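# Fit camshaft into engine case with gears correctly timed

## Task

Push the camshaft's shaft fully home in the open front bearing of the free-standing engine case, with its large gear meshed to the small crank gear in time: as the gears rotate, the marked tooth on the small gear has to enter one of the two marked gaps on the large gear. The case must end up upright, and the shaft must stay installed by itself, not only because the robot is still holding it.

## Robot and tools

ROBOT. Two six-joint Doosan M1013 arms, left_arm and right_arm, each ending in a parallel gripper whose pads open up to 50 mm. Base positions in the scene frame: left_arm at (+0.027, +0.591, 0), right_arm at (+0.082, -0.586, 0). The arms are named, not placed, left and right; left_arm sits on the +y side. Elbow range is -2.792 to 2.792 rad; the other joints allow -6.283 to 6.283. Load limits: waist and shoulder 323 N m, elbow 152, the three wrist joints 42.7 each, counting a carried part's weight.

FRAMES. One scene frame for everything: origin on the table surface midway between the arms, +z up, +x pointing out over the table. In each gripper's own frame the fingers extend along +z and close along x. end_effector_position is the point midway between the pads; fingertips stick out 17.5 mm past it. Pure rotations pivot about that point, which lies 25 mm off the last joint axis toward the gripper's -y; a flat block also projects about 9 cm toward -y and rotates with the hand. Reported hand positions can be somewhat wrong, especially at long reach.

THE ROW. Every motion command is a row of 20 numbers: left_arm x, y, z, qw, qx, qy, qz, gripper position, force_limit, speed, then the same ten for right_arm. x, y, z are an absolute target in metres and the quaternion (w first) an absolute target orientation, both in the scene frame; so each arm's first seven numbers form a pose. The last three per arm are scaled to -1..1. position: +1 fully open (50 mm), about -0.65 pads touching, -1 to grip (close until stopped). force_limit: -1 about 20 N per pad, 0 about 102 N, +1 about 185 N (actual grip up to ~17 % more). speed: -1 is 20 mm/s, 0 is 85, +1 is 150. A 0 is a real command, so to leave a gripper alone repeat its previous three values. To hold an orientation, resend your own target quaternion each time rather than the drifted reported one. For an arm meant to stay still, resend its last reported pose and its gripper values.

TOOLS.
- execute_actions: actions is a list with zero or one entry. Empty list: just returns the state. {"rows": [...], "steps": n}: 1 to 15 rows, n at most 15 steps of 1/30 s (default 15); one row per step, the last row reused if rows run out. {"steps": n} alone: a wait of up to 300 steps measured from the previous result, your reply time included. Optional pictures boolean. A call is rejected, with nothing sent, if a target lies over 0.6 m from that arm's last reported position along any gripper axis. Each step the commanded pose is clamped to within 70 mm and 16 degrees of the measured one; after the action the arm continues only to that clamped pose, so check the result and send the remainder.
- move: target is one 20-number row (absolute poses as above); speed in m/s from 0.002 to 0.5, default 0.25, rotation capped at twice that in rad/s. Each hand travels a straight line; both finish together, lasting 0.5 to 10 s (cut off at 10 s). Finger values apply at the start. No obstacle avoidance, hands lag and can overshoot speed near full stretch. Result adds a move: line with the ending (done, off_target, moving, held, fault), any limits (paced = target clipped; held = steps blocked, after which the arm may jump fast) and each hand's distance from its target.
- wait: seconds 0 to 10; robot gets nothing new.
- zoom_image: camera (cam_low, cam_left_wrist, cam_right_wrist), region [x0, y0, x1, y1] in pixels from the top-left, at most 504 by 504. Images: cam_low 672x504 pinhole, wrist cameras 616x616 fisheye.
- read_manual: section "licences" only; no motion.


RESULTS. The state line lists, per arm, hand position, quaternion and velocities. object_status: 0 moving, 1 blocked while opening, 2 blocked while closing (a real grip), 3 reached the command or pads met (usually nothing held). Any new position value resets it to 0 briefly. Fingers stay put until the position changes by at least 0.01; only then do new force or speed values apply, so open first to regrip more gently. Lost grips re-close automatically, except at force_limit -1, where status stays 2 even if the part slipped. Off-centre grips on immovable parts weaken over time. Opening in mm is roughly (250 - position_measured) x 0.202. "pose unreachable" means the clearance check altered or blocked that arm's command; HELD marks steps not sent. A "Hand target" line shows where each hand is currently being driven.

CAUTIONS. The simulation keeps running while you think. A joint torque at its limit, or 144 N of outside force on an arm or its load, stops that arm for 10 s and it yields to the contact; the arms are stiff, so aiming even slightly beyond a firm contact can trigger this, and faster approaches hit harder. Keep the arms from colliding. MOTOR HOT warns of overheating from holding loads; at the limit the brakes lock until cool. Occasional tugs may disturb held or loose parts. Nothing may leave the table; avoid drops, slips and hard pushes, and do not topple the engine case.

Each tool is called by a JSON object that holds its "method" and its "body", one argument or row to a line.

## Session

{"method": "execute_actions", "body": {
  "actions": []
}}

Scene clock: 0.00 s of 4400.00 s.
left_arm: end_effector_position=(+0.1388, -0.1124, +0.2283) position_measured=3 object_status=3 end_effector_quat_wxyz=(-0.557, +0.776, -0.093, +0.279) end_effector_velocity=(-0.000, -0.000, +0.001) end_effector_angular_velocity=(-0.000, +0.002, -0.000) | right_arm: end_effector_position=(+0.6122, -0.9011, +0.2334) position_measured=3 object_status=3 end_effector_quat_wxyz=(+0.304, +0.737, +0.042, -0.602) end_effector_velocity=(+0.000, +0.001, +0.001) end_effector_angular_velocity=(-0.000, -0.002, +0.001)
Joint positions: left_arm=[-1.58   0.873  1.218  0.645  2.256  0.22 ] | right_arm=[-0.373  0.691  1.579 -0.938  2.069  1.314]
Joint velocities: left_arm=[-0.    -0.001 -0.001 -0.     0.     0.002] | right_arm=[ 0.001 -0.002  0.     0.     0.    -0.   ]
Hand target (left_arm): +0.139, -0.112, +0.228; -0.557, +0.776, -0.093, +0.279
Hand target (right_arm): +0.612, -0.901, +0.233; +0.304, +0.737, +0.042, -0.602

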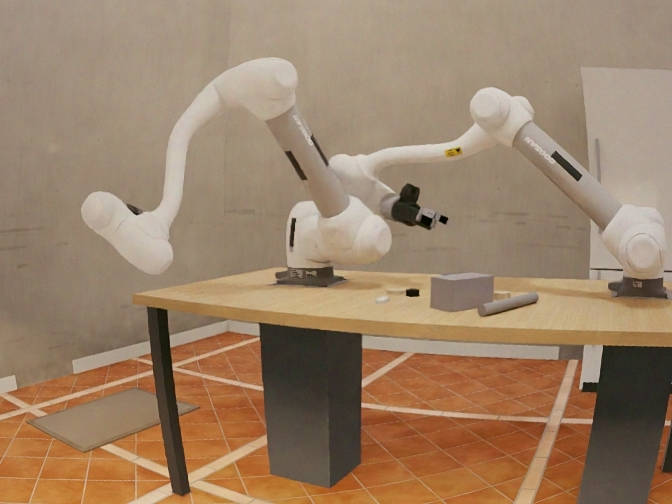

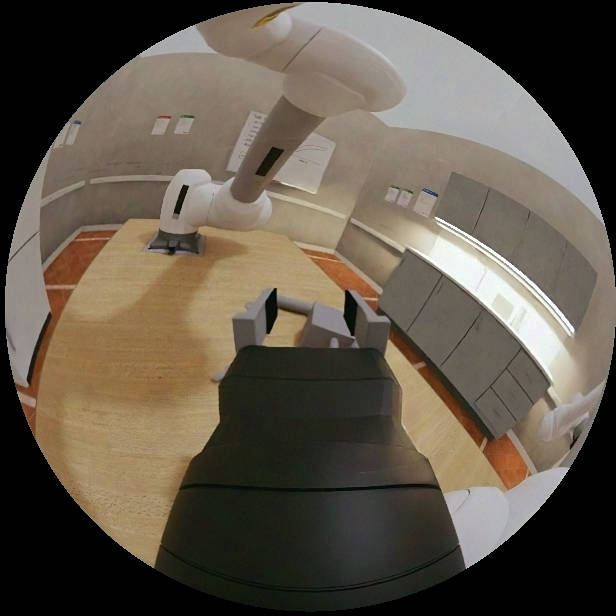

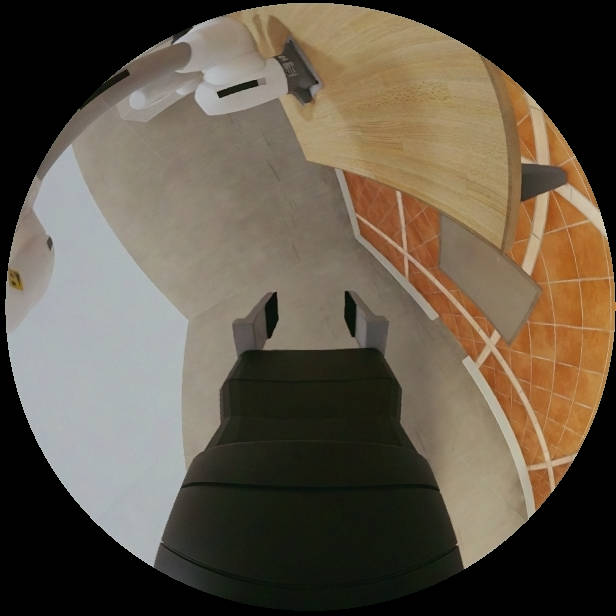

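{"method": "move", "body": {
  "target": [0.28,-0.08,0.2,0,1,0,0,1,0,0, 0.5,-0.5,0.25,0,1,0,0,1,0,0],
  "speed": 0.3
}}

Scene clock: 6.80 s of 4400.00 s.
left_arm: end_effector_position=(+0.1460, -0.1109, +0.2269) position_measured=3 object_status=3 end_effector_quat_wxyz=(-0.532, +0.799, -0.089, +0.267) end_effector_velocity=(+0.000, -0.000, +0.001) end_effector_angular_velocity=(-0.001, +0.000, -0.001) | right_arm: end_effector_position=(+0.6069, -0.8809, +0.2342) position_measured=3 object_status=3 end_effector_quat_wxyz=(+0.292, +0.762, +0.040, -0.577) end_effector_velocity=(+0.000, -0.000, -0.000) end_effector_angular_velocity=(+0.000, +0.000, +0.000)
Joint positions: left_arm=[-1.569  0.851  1.221  0.61   2.209  0.2  ] | right_arm=[-0.355  0.653  1.598 -0.875  2.037  1.336]
Joint velocities: left_arm=[ 0.    -0.001 -0.     0.001 -0.     0.001] | right_arm=[ 0.     0.001 -0.    -0.    -0.    -0.   ]
Hand target (left_arm): +0.146, -0.111, +0.227; -0.532, +0.799, -0.089, +0.267
Hand target (right_arm): +0.607, -0.881, +0.234; +0.292, +0.762, +0.040, -0.577
Off the commanded pose (left_arm): 0.140 m, 74 deg; position and orientation clipped at the last step of the last action.
Off the commanded pose (right_arm): 0.396 m, 81 deg; position and orientation clipped at the last step of the last action.
After step 90, 1.00 s passed at rest.
move: held (left_arm, right_arm); limits=paced,held; held on 76 of 84 steps (left_arm, right_arm), including the last (left_arm, right_arm)
pose unreachable (left arm): on one or more control steps of this call this arm could not follow its commanded pose, so it was not sent that pose on those steps. On the call's last step it was still not sent that pose. It may still have moved: this result reports where it is.
cause: the commanded pose would bring a part of the arm too close to another arm (a part of this arm just beyond joint 4 (forearm roll) and a part of the other arm just beyond its joint 2 (shoulder)).
pose unreachable (right arm): on one or more control steps of this call this arm could not follow its commanded pose, so it was not sent that pose on those steps. On the call's last step it was still not sent that pose. It may still have moved: this result reports where it is.
cause: the commanded pose would bring a part of the arm too close to another arm (a part of this arm just beyond joint 2 (shoulder) and a part of the other arm just beyond its joint 4 (forearm roll)).

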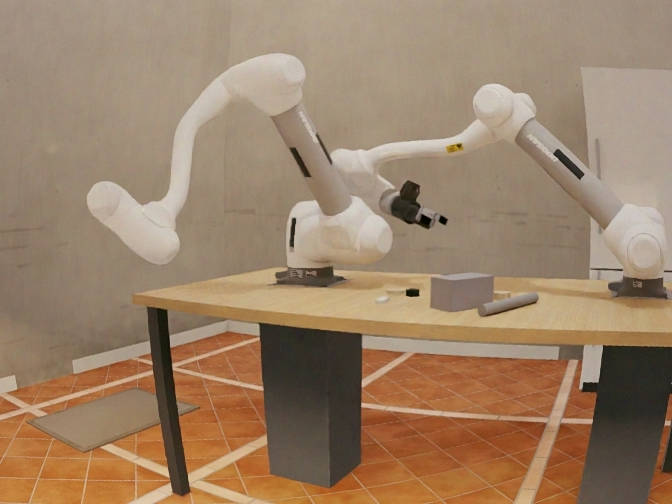

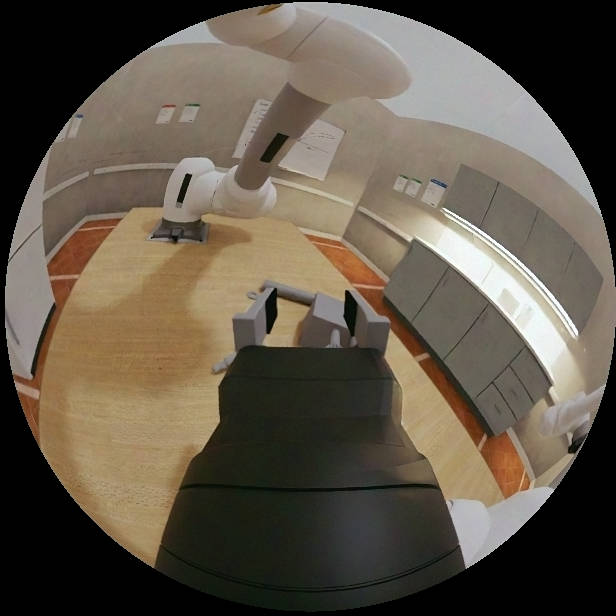

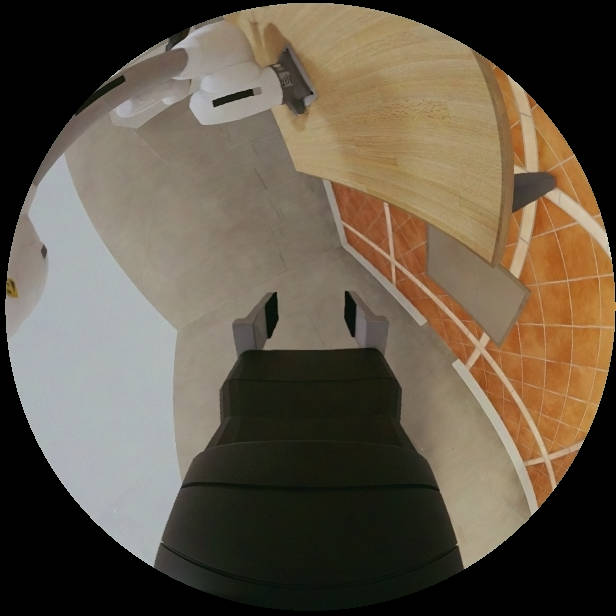

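{"method": "move", "body": {
  "target": [0.14,0.03,0.26,-0.532,0.799,-0.089,0.267,1,0,0, 0.6069,-0.8809,0.2342,0.292,0.762,0.04,-0.577,1,0,0]
}}

{"method": "move", "body": {
  "target": [0.24,-0.03,0.18,0,1,0,0,1,0,0, 0.55,-0.6,0.25,0,1,0,0,1,0,0],
  "speed": 0.3
}}

Scene clock: 14.80 s of 4400.00 s.
left_arm: end_effector_position=(+0.1401, +0.0300, +0.2600) position_measured=3 object_status=3 end_effector_quat_wxyz=(-0.532, +0.799, -0.089, +0.267) end_effector_velocity=(+0.001, +0.001, +0.001) end_effector_angular_velocity=(-0.001, +0.000, +0.002) | right_arm: end_effector_position=(+0.6069, -0.8809, +0.2342) position_measured=3 object_status=3 end_effector_quat_wxyz=(+0.292, +0.762, +0.040, -0.577) end_effector_velocity=(-0.000, -0.000, +0.000) end_effector_angular_velocity=(+0.000, -0.002, +0.001)
Joint positions: left_arm=[-1.589  0.626  1.573  0.544  2.111  0.099] | right_arm=[-0.355  0.652  1.598 -0.875  2.036  1.336]
Joint velocities: left_arm=[ 0.001 -0.002  0.    -0.    -0.    -0.   ] | right_arm=[-0.    -0.002  0.    -0.    -0.001  0.   ]
Hand target (left_arm): +0.140, +0.030, +0.260; -0.532, +0.799, -0.089, +0.267
Hand target (right_arm): +0.607, -0.881, +0.234; +0.292, +0.762, +0.040, -0.577
Off the commanded pose (left_arm): 0.000 m, 0 deg.
Off the commanded pose (right_arm): 0.000 m, 0 deg.
After step 90, 2.63 s passed at rest.
move: done; limits=paced

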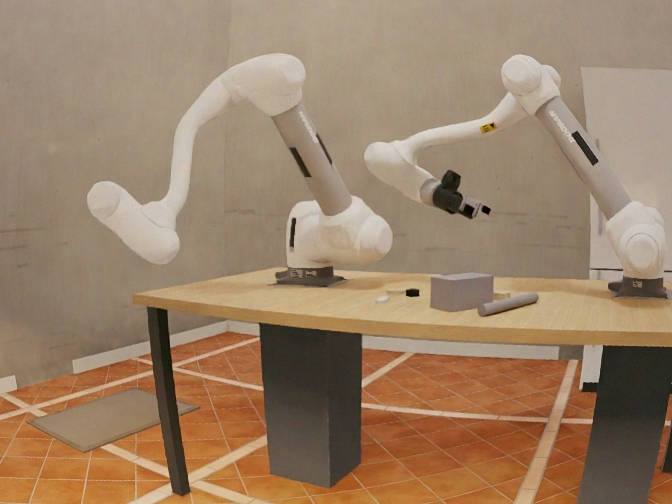

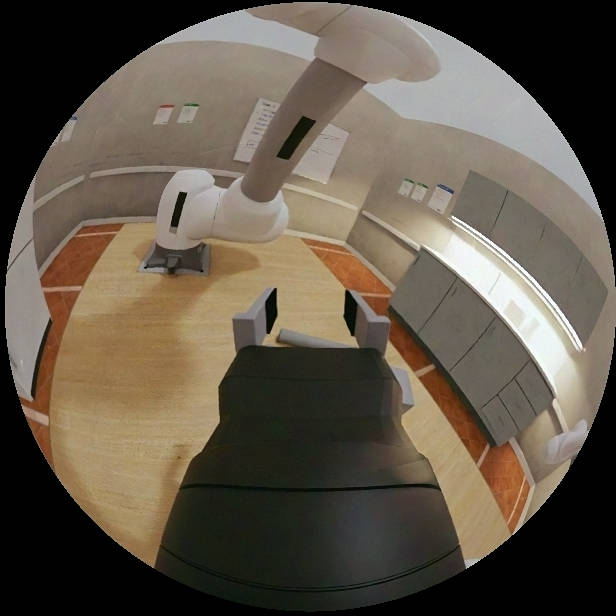

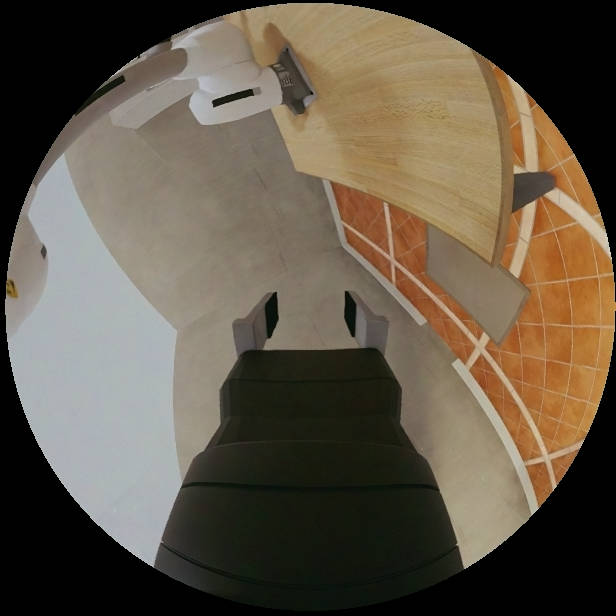

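Scene clock: 17.57 s of 4400.00 s.
left_arm: end_effector_position=(+0.2399, -0.0302, +0.1799) position_measured=3 object_status=3 end_effector_quat_wxyz=(+0.000, +1.000, -0.001, +0.000) end_effector_velocity=(+0.000, +0.000, -0.000) end_effector_angular_velocity=(+0.000, +0.001, +0.001) | right_arm: end_effector_position=(+0.5501, -0.6000, +0.2499) position_measured=3 object_status=3 end_effector_quat_wxyz=(+0.000, +1.000, +0.000, -0.000) end_effector_velocity=(-0.000, -0.001, -0.000) end_effector_angular_velocity=(+0.000, -0.000, -0.002)
Joint positions: left_arm=[-1.228  0.302  1.753  0.     1.085  0.268] | right_arm=[-0.263 -0.076  2.045 -0.     1.173  1.414]
Joint velocities: left_arm=[ 0.001 -0.     0.001 -0.001 -0.    -0.   ] | right_arm=[-0.002 -0.     0.001  0.001 -0.001  0.   ]
Hand target (left_arm): +0.240, -0.030, +0.180; +0.000, +1.000, -0.001, +0.000
Hand target (right_arm): +0.550, -0.600, +0.250; +0.000, +1.000, +0.000, +0.000
Off the commanded pose (left_arm): 0.000 m, 0 deg.
Off the commanded pose (right_arm): 0.000 m, 0 deg.
move: done

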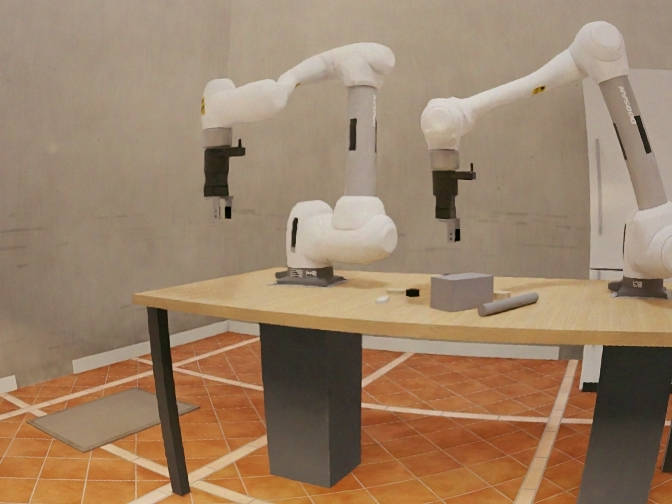

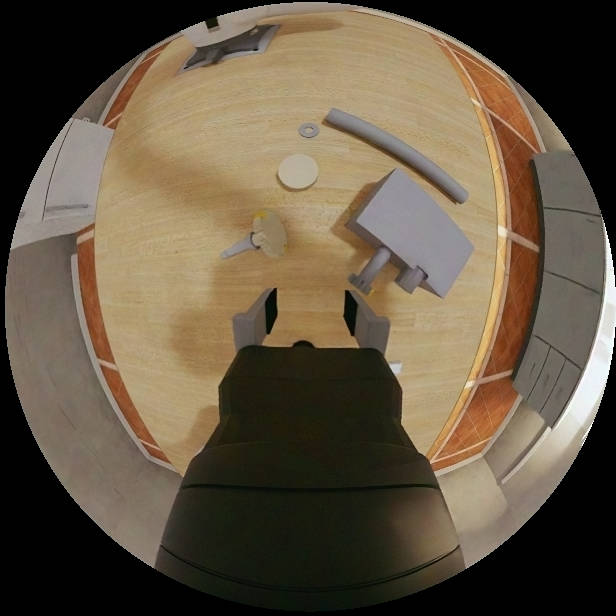

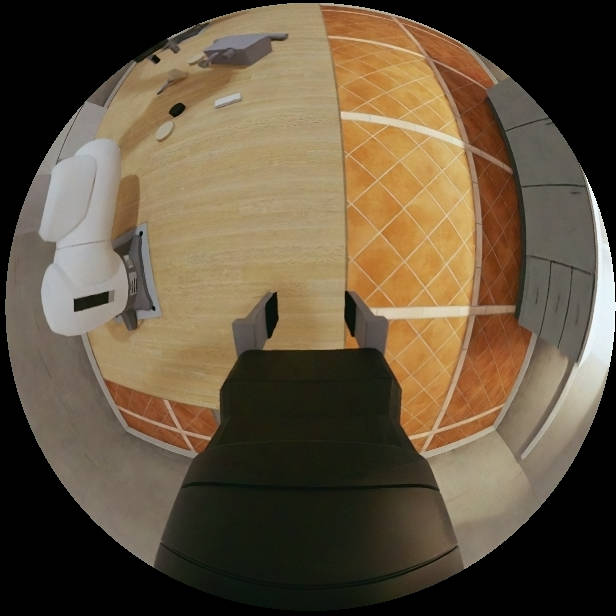

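{"method": "zoom_image", "body": {
  "camera": "cam_left_wrist",
  "region": [210, 195, 310, 275]
}}

{"method": "zoom_image", "body": {
  "camera": "cam_left_wrist",
  "region": [330, 160, 490, 310]
}}

Region (210, 195, 310, 275) of cam_left_wrist's 616x616 image, scaled by 5.040, with more detail than that image has; it fills the top 403 rows of this view, and the rest is white.

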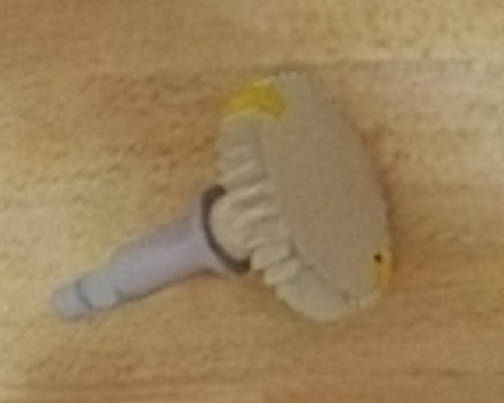

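Region (330, 160, 490, 310) of cam_left_wrist's 616x616 image, scaled by 3.150, with more detail than that image has; it fills the top 472 rows of this view, and the rest is white.

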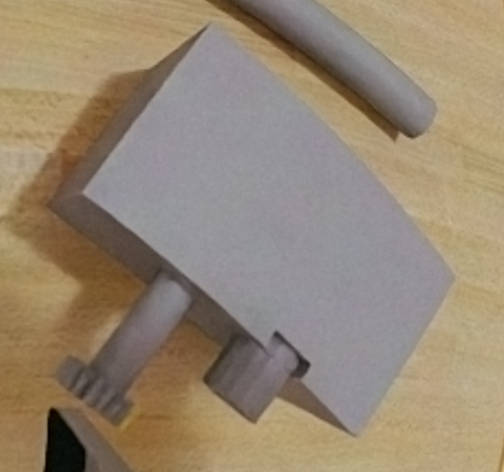

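{"method": "move", "body": {
  "target": [0.21,-0.17,0.065,0,0.9537,-0.3007,0,1,0,0, 0.55,-0.6,0.25,0,1,0,0,1,0,0],
  "speed": 0.25
}}

{"method": "zoom_image", "body": {
  "camera": "cam_left_wrist",
  "region": [260, 40, 410, 140]
}}

Scene clock: 38.40 s of 4400.00 s.
left_arm: end_effector_position=(+0.2099, -0.1700, +0.0650) position_measured=3 object_status=3 end_effector_quat_wxyz=(-0.000, +0.954, -0.301, +0.000) end_effector_velocity=(+0.001, -0.000, +0.000) end_effector_angular_velocity=(-0.001, +0.000, -0.001) | right_arm: end_effector_position=(+0.5500, -0.6000, +0.2500) position_measured=3 object_status=3 end_effector_quat_wxyz=(-0.000, +1.000, +0.000, -0.000) end_effector_velocity=(-0.000, -0.000, -0.000) end_effector_angular_velocity=(+0.000, +0.001, -0.000)
Joint positions: left_arm=[-1.326  0.564  1.588  0.     0.989  0.78 ] | right_arm=[-0.263 -0.076  2.045  0.     1.173  1.415]
Joint velocities: left_arm=[ 0.001 -0.    -0.001 -0.001 -0.     0.002] | right_arm=[-0.     0.    -0.     0.     0.001 -0.   ]
Hand target (left_arm): +0.210, -0.170, +0.065; -0.000, +0.954, -0.301, +0.000
Hand target (right_arm): +0.550, -0.600, +0.250; -0.000, +1.000, +0.000, +0.000
Off the commanded pose (left_arm): 0.000 m, 0 deg.
Off the commanded pose (right_arm): 0.000 m, 0 deg.
After step 90, 16.23 s passed at rest.
move: done

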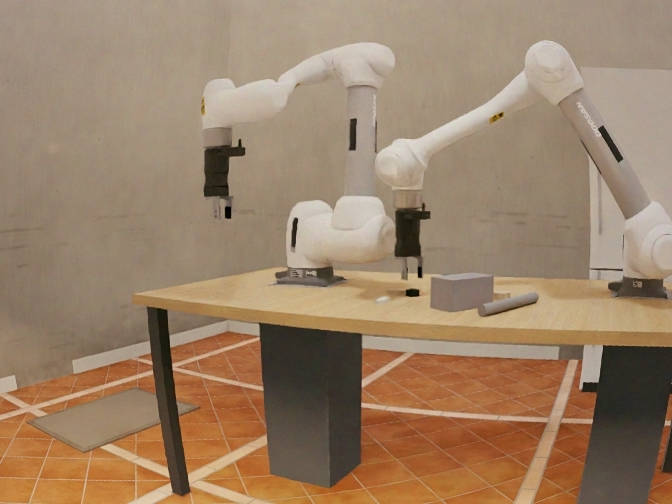

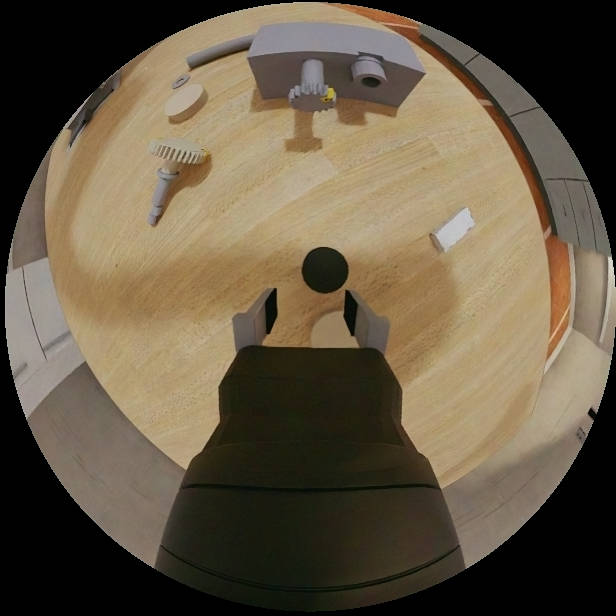

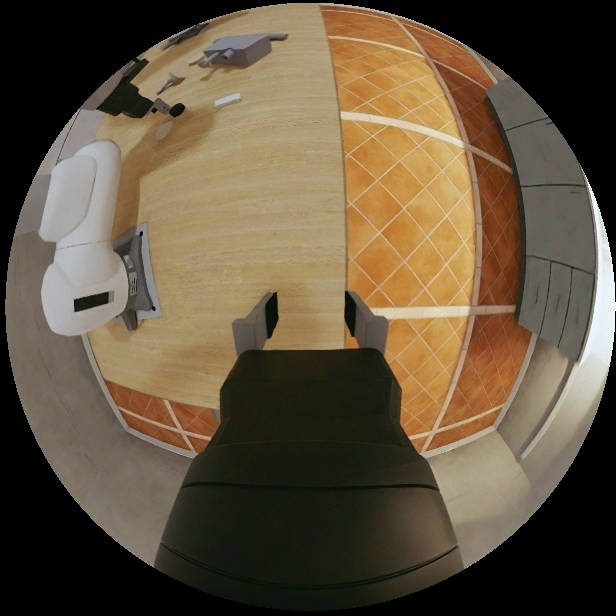

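Region (260, 40, 410, 140) of cam_left_wrist's 616x616 image, scaled by 3.360, with more detail than that image has.

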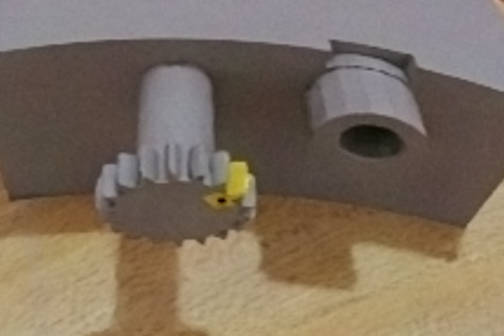

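{"method": "move", "body": {
  "target": [0.26,-0.08,0.2,0,0.906,0.423,0,0.6,0,0, 0.45,-0.5,0.22,0,0.643,0.766,0,0.34,0,0],
  "speed": 0.5
}}

{"method": "move", "body": {
  "target": [0.447,0.09,0.12,-0.0778,0.2905,0.9212,-0.2468,0.6,0,0, 0.28,-0.25,0.17,0,0.1,0.995,0,0.34,0,0],
  "speed": 0.4
}}

{"method": "move", "body": {
  "target": [0.447,0.09,0.12,-0.0778,0.2905,0.9212,-0.2468,0.6,0,0, 0.172,0.024,0.108,-0.1512,0.1503,-0.9767,-0.0233,0.34,0,0],
  "speed": 0.3
}}

{"method": "zoom_image", "body": {
  "camera": "cam_right_wrist",
  "region": [210, 210, 410, 360]
}}

Scene clock: 51.33 s of 4400.00 s.
left_arm: end_effector_position=(+0.2601, -0.0801, +0.2000) position_measured=63 object_status=3 end_effector_quat_wxyz=(+0.000, +0.906, +0.423, -0.000) end_effector_velocity=(+0.000, +0.000, +0.001) end_effector_angular_velocity=(-0.001, -0.001, +0.001) | right_arm: end_effector_position=(+0.4502, -0.4998, +0.2202) position_measured=101 object_status=3 end_effector_quat_wxyz=(+0.000, +0.643, +0.766, -0.000) end_effector_velocity=(-0.000, -0.000, +0.001) end_effector_angular_velocity=(+0.000, -0.002, +0.001)
Joint positions: left_arm=[-1.191  0.364  1.627 -0.     1.151 -0.569] | right_arm=[ 0.035 -0.168  2.182 -0.001  1.128 -0.032]
Joint velocities: left_arm=[ 0.    -0.001 -0.     0.     0.    -0.   ] | right_arm=[-0.    -0.002 -0.     0.     0.    -0.001]
Hand target (left_arm): +0.260, -0.080, +0.200; +0.000, +0.906, +0.423, -0.000
Hand target (right_arm): +0.450, -0.500, +0.220; +0.000, +0.643, +0.766, -0.000
Off the commanded pose (left_arm): 0.000 m, 0 deg.
Off the commanded pose (right_arm): 0.000 m, 0 deg.
After step 90, 7.70 s passed at rest.
move: done

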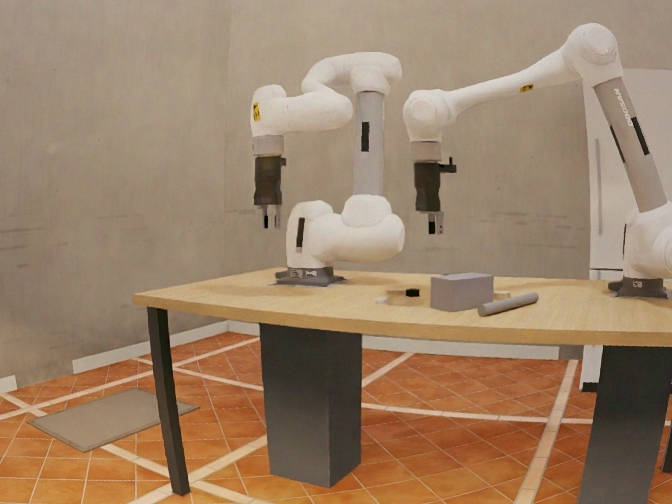

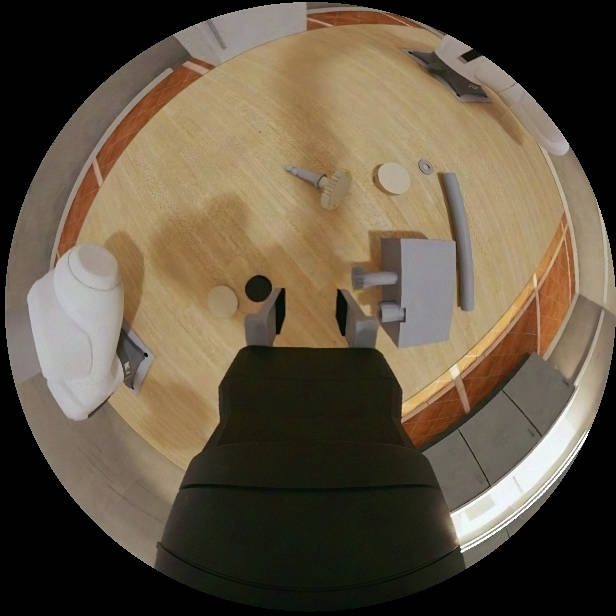

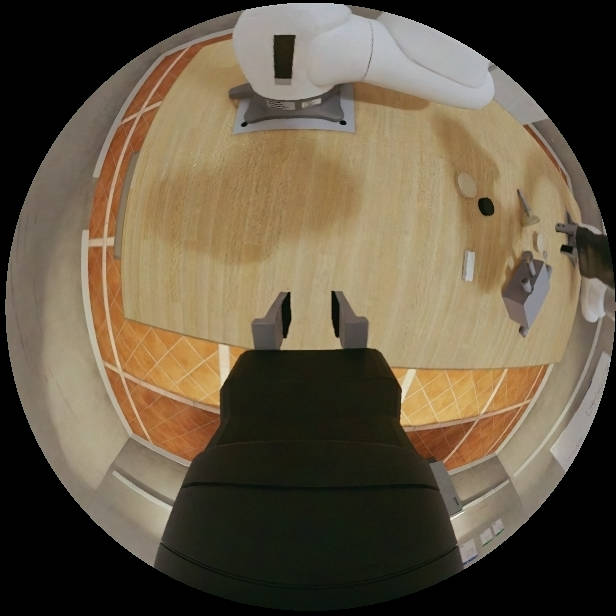

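Scene clock: 53.90 s of 4400.00 s.
left_arm: end_effector_position=(+0.4473, +0.0895, +0.1202) position_measured=63 object_status=3 end_effector_quat_wxyz=(-0.077, +0.291, +0.921, -0.247) end_effector_velocity=(+0.001, +0.001, -0.001) end_effector_angular_velocity=(+0.001, +0.001, +0.003) | right_arm: end_effector_position=(+0.2804, -0.2496, +0.1700) position_measured=101 object_status=3 end_effector_quat_wxyz=(+0.001, +0.100, +0.995, -0.000) end_effector_velocity=(-0.000, +0.000, +0.000) end_effector_angular_velocity=(+0.001, -0.001, +0.001)
Joint positions: left_arm=[-0.583  0.342  1.942 -0.665  0.945 -1.196] | right_arm=[ 0.869 -0.099  2.227 -0.002  1.014 -0.393]
Joint velocities: left_arm=[ 0.002  0.001 -0.     0.    -0.    -0.001] | right_arm=[ 0.    -0.001 -0.    -0.    -0.    -0.   ]
Hand target (left_arm): +0.447, +0.090, +0.120; -0.077, +0.291, +0.921, -0.247
Hand target (right_arm): +0.280, -0.250, +0.170; +0.001, +0.100, +0.995, -0.000
Off the commanded pose (left_arm): 0.001 m, 0 deg.
Off the commanded pose (right_arm): 0.001 m, 0 deg.
move: done

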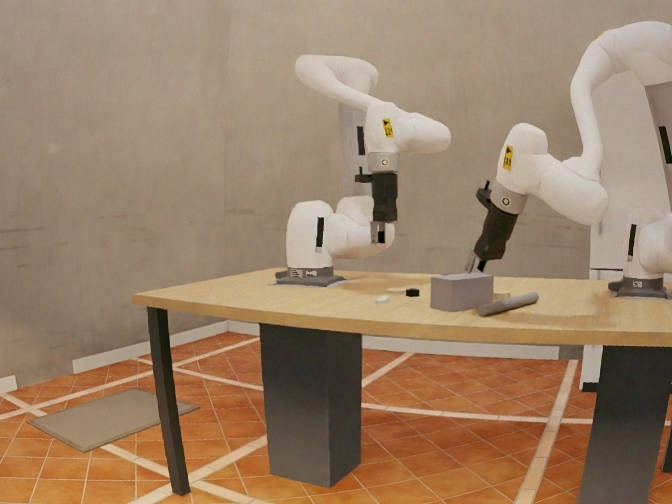

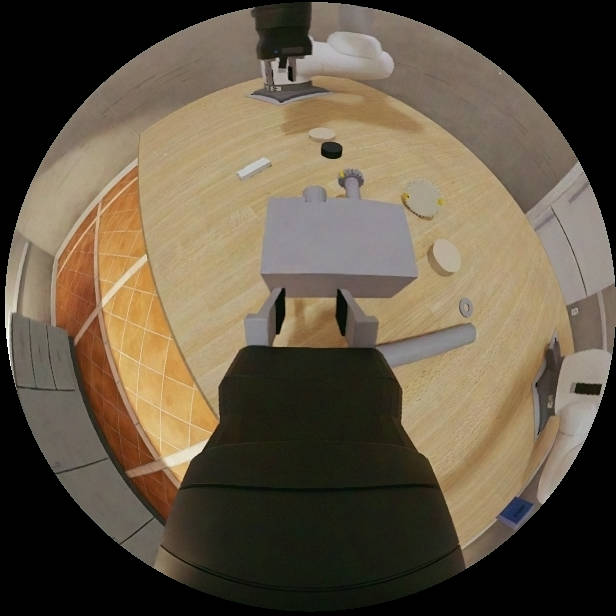

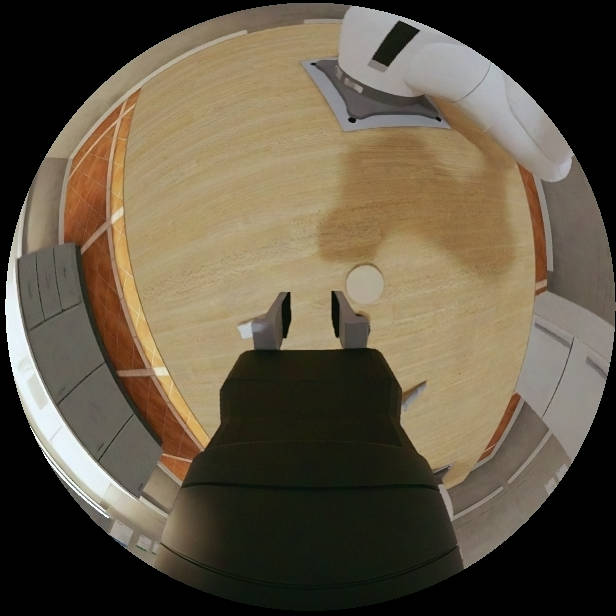

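Scene clock: 55.33 s of 4400.00 s.
left_arm: end_effector_position=(+0.4470, +0.0900, +0.1200) position_measured=63 object_status=3 end_effector_quat_wxyz=(-0.078, +0.291, +0.921, -0.247) end_effector_velocity=(-0.000, +0.000, -0.000) end_effector_angular_velocity=(+0.000, +0.000, -0.000) | right_arm: end_effector_position=(+0.1724, +0.0243, +0.1077) position_measured=101 object_status=3 end_effector_quat_wxyz=(+0.152, -0.150, +0.977, +0.023) end_effector_velocity=(-0.000, +0.000, -0.000) end_effector_angular_velocity=(-0.001, -0.000, +0.001)
Joint positions: left_arm=[-0.583  0.342  1.943 -0.663  0.946 -1.198] | right_arm=[ 1.416  0.279  1.971 -0.399  0.823 -0.09 ]
Joint velocities: left_arm=[ 0.    -0.     0.001  0.     0.     0.   ] | right_arm=[ 0.001  0.001 -0.001 -0.     0.     0.   ]
Hand target (left_arm): +0.447, +0.090, +0.120; -0.078, +0.291, +0.921, -0.247
Hand target (right_arm): +0.172, +0.024, +0.108; +0.152, -0.150, +0.977, +0.023
Off the commanded pose (left_arm): 0.000 m, 0 deg.
Off the commanded pose (right_arm): 0.001 m, 0 deg.
move: done

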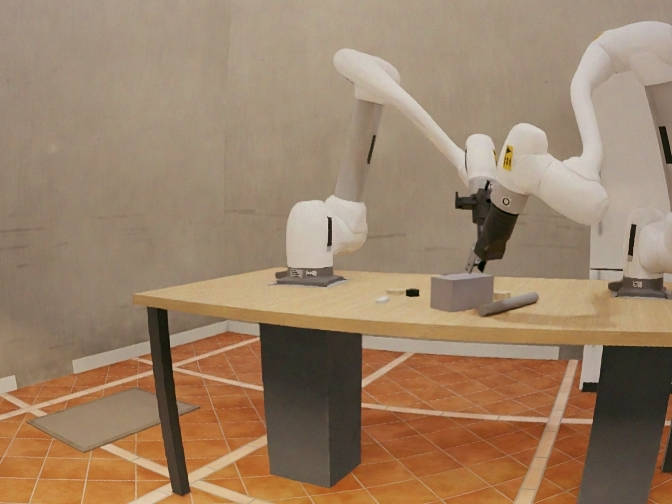

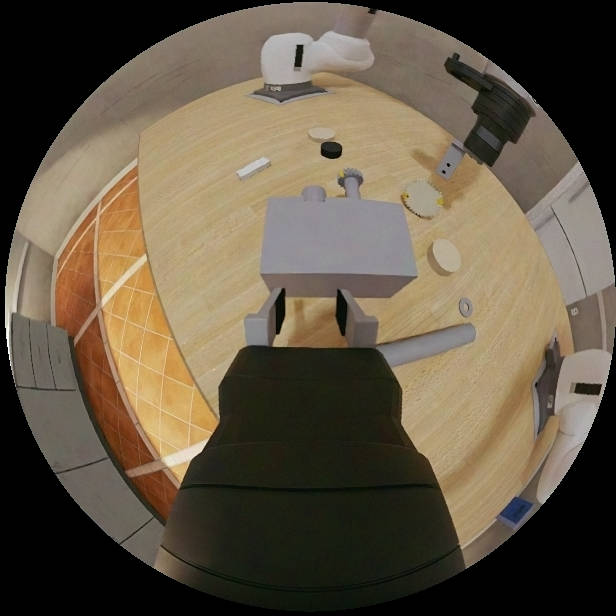

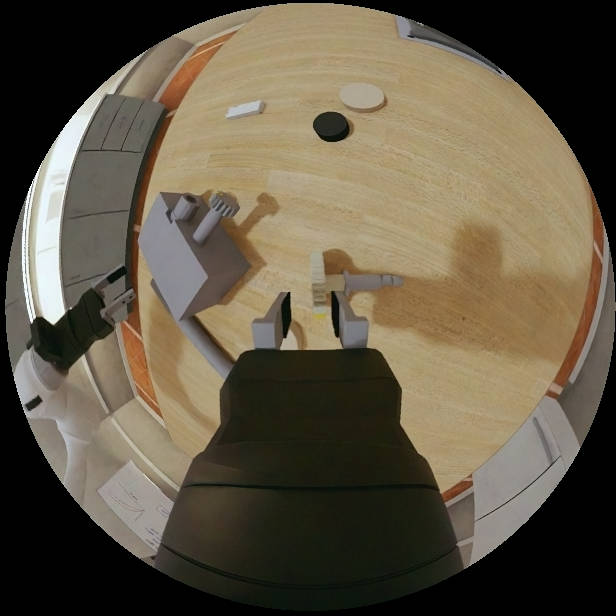

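Region (210, 210, 410, 360) of cam_right_wrist's 616x616 image, scaled by 2.520, with more detail than that image has; it fills the top 378 rows of this view, and the rest is white.

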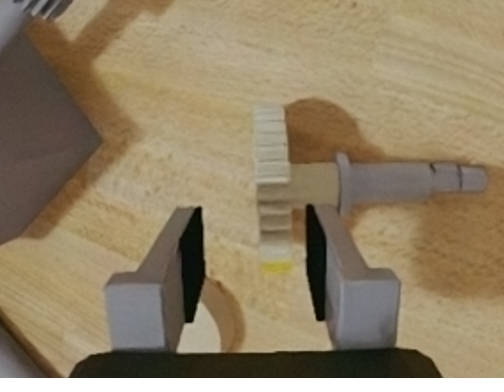

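{"method": "move", "body": {
  "target": [0.443,0.093,0.085,-0.0778,0.2905,0.9212,-0.2468,0.6,0,0, 0.1809,0.0204,0.0615,-0.1508,0.1656,-0.9743,-0.0256,0.2,0,0],
  "speed": 0.06
}}

{"method": "zoom_image", "body": {
  "camera": "cam_right_wrist",
  "region": [230, 230, 430, 360]
}}

{"method": "zoom_image", "body": {
  "camera": "cam_left_wrist",
  "region": [390, 130, 490, 220]
}}

Scene clock: 61.90 s of 4400.00 s.
left_arm: end_effector_position=(+0.4430, +0.0930, +0.0850) position_measured=63 object_status=3 end_effector_quat_wxyz=(-0.078, +0.290, +0.921, -0.247) end_effector_velocity=(-0.000, -0.001, +0.000) end_effector_angular_velocity=(-0.000, -0.000, +0.001) | right_arm: end_effector_position=(+0.1809, +0.0204, +0.0615) position_measured=123 object_status=3 end_effector_quat_wxyz=(+0.151, -0.166, +0.974, +0.026) end_effector_velocity=(+0.000, +0.000, +0.001) end_effector_angular_velocity=(+0.001, -0.001, -0.000)
Joint positions: left_arm=[-0.583  0.377  1.975 -0.695  0.894 -1.145] | right_arm=[ 1.4    0.324  2.016 -0.433  0.726 -0.085]
Joint velocities: left_arm=[-0.001 -0.001 -0.    -0.    -0.    -0.001] | right_arm=[-0.    -0.001 -0.    -0.     0.     0.   ]
Hand target (left_arm): +0.443, +0.093, +0.085; -0.078, +0.290, +0.921, -0.247
Hand target (right_arm): +0.181, +0.020, +0.061; +0.151, -0.166, +0.974, +0.026
Off the commanded pose (left_arm): 0.000 m, 0 deg.
Off the commanded pose (right_arm): 0.000 m, 0 deg.
After step 90, 2.50 s passed at rest.
move: done

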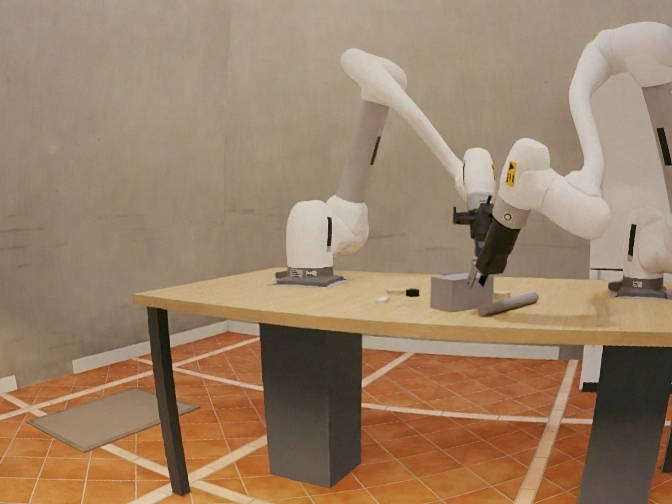

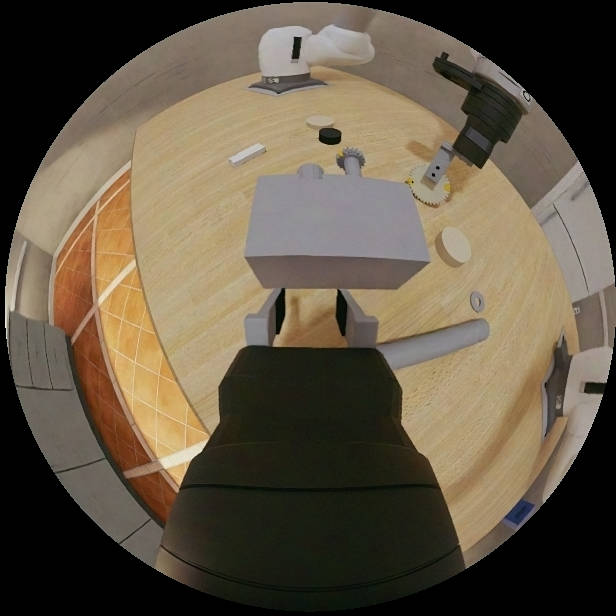

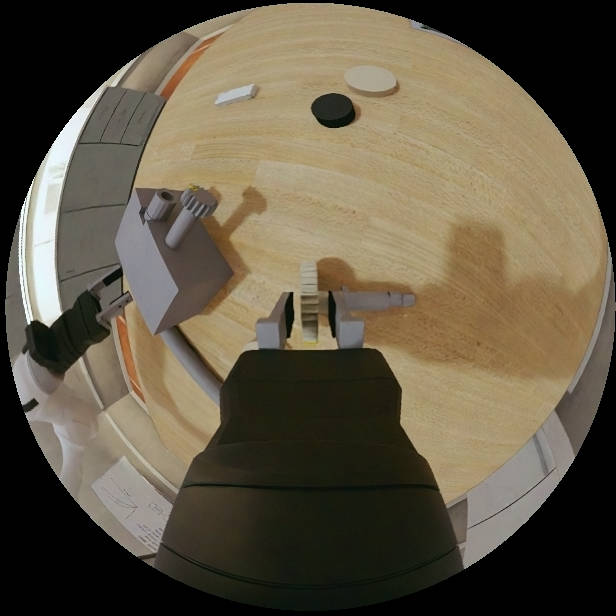

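Region (230, 230, 430, 360) of cam_right_wrist's 616x616 image, scaled by 2.520, with more detail than that image has; it fills the top 328 rows of this view, and the rest is white.

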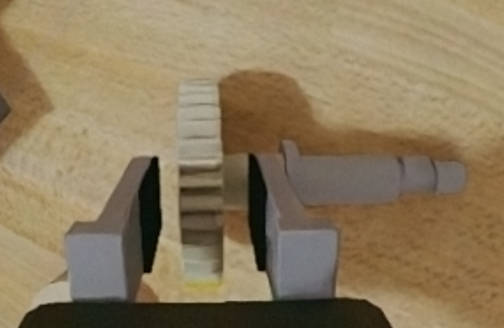

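Region (390, 130, 490, 220) of cam_left_wrist's 616x616 image, scaled by 5.040, with more detail than that image has; it fills the top 454 rows of this view, and the rest is white.

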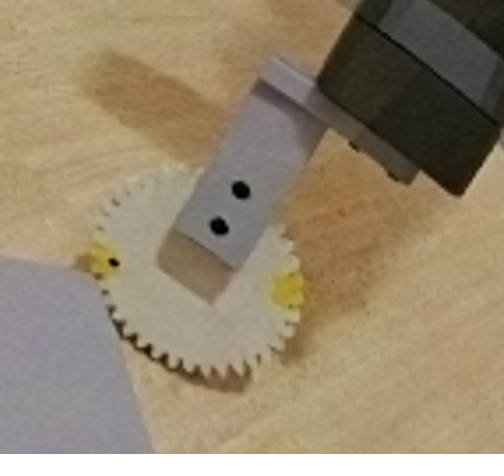

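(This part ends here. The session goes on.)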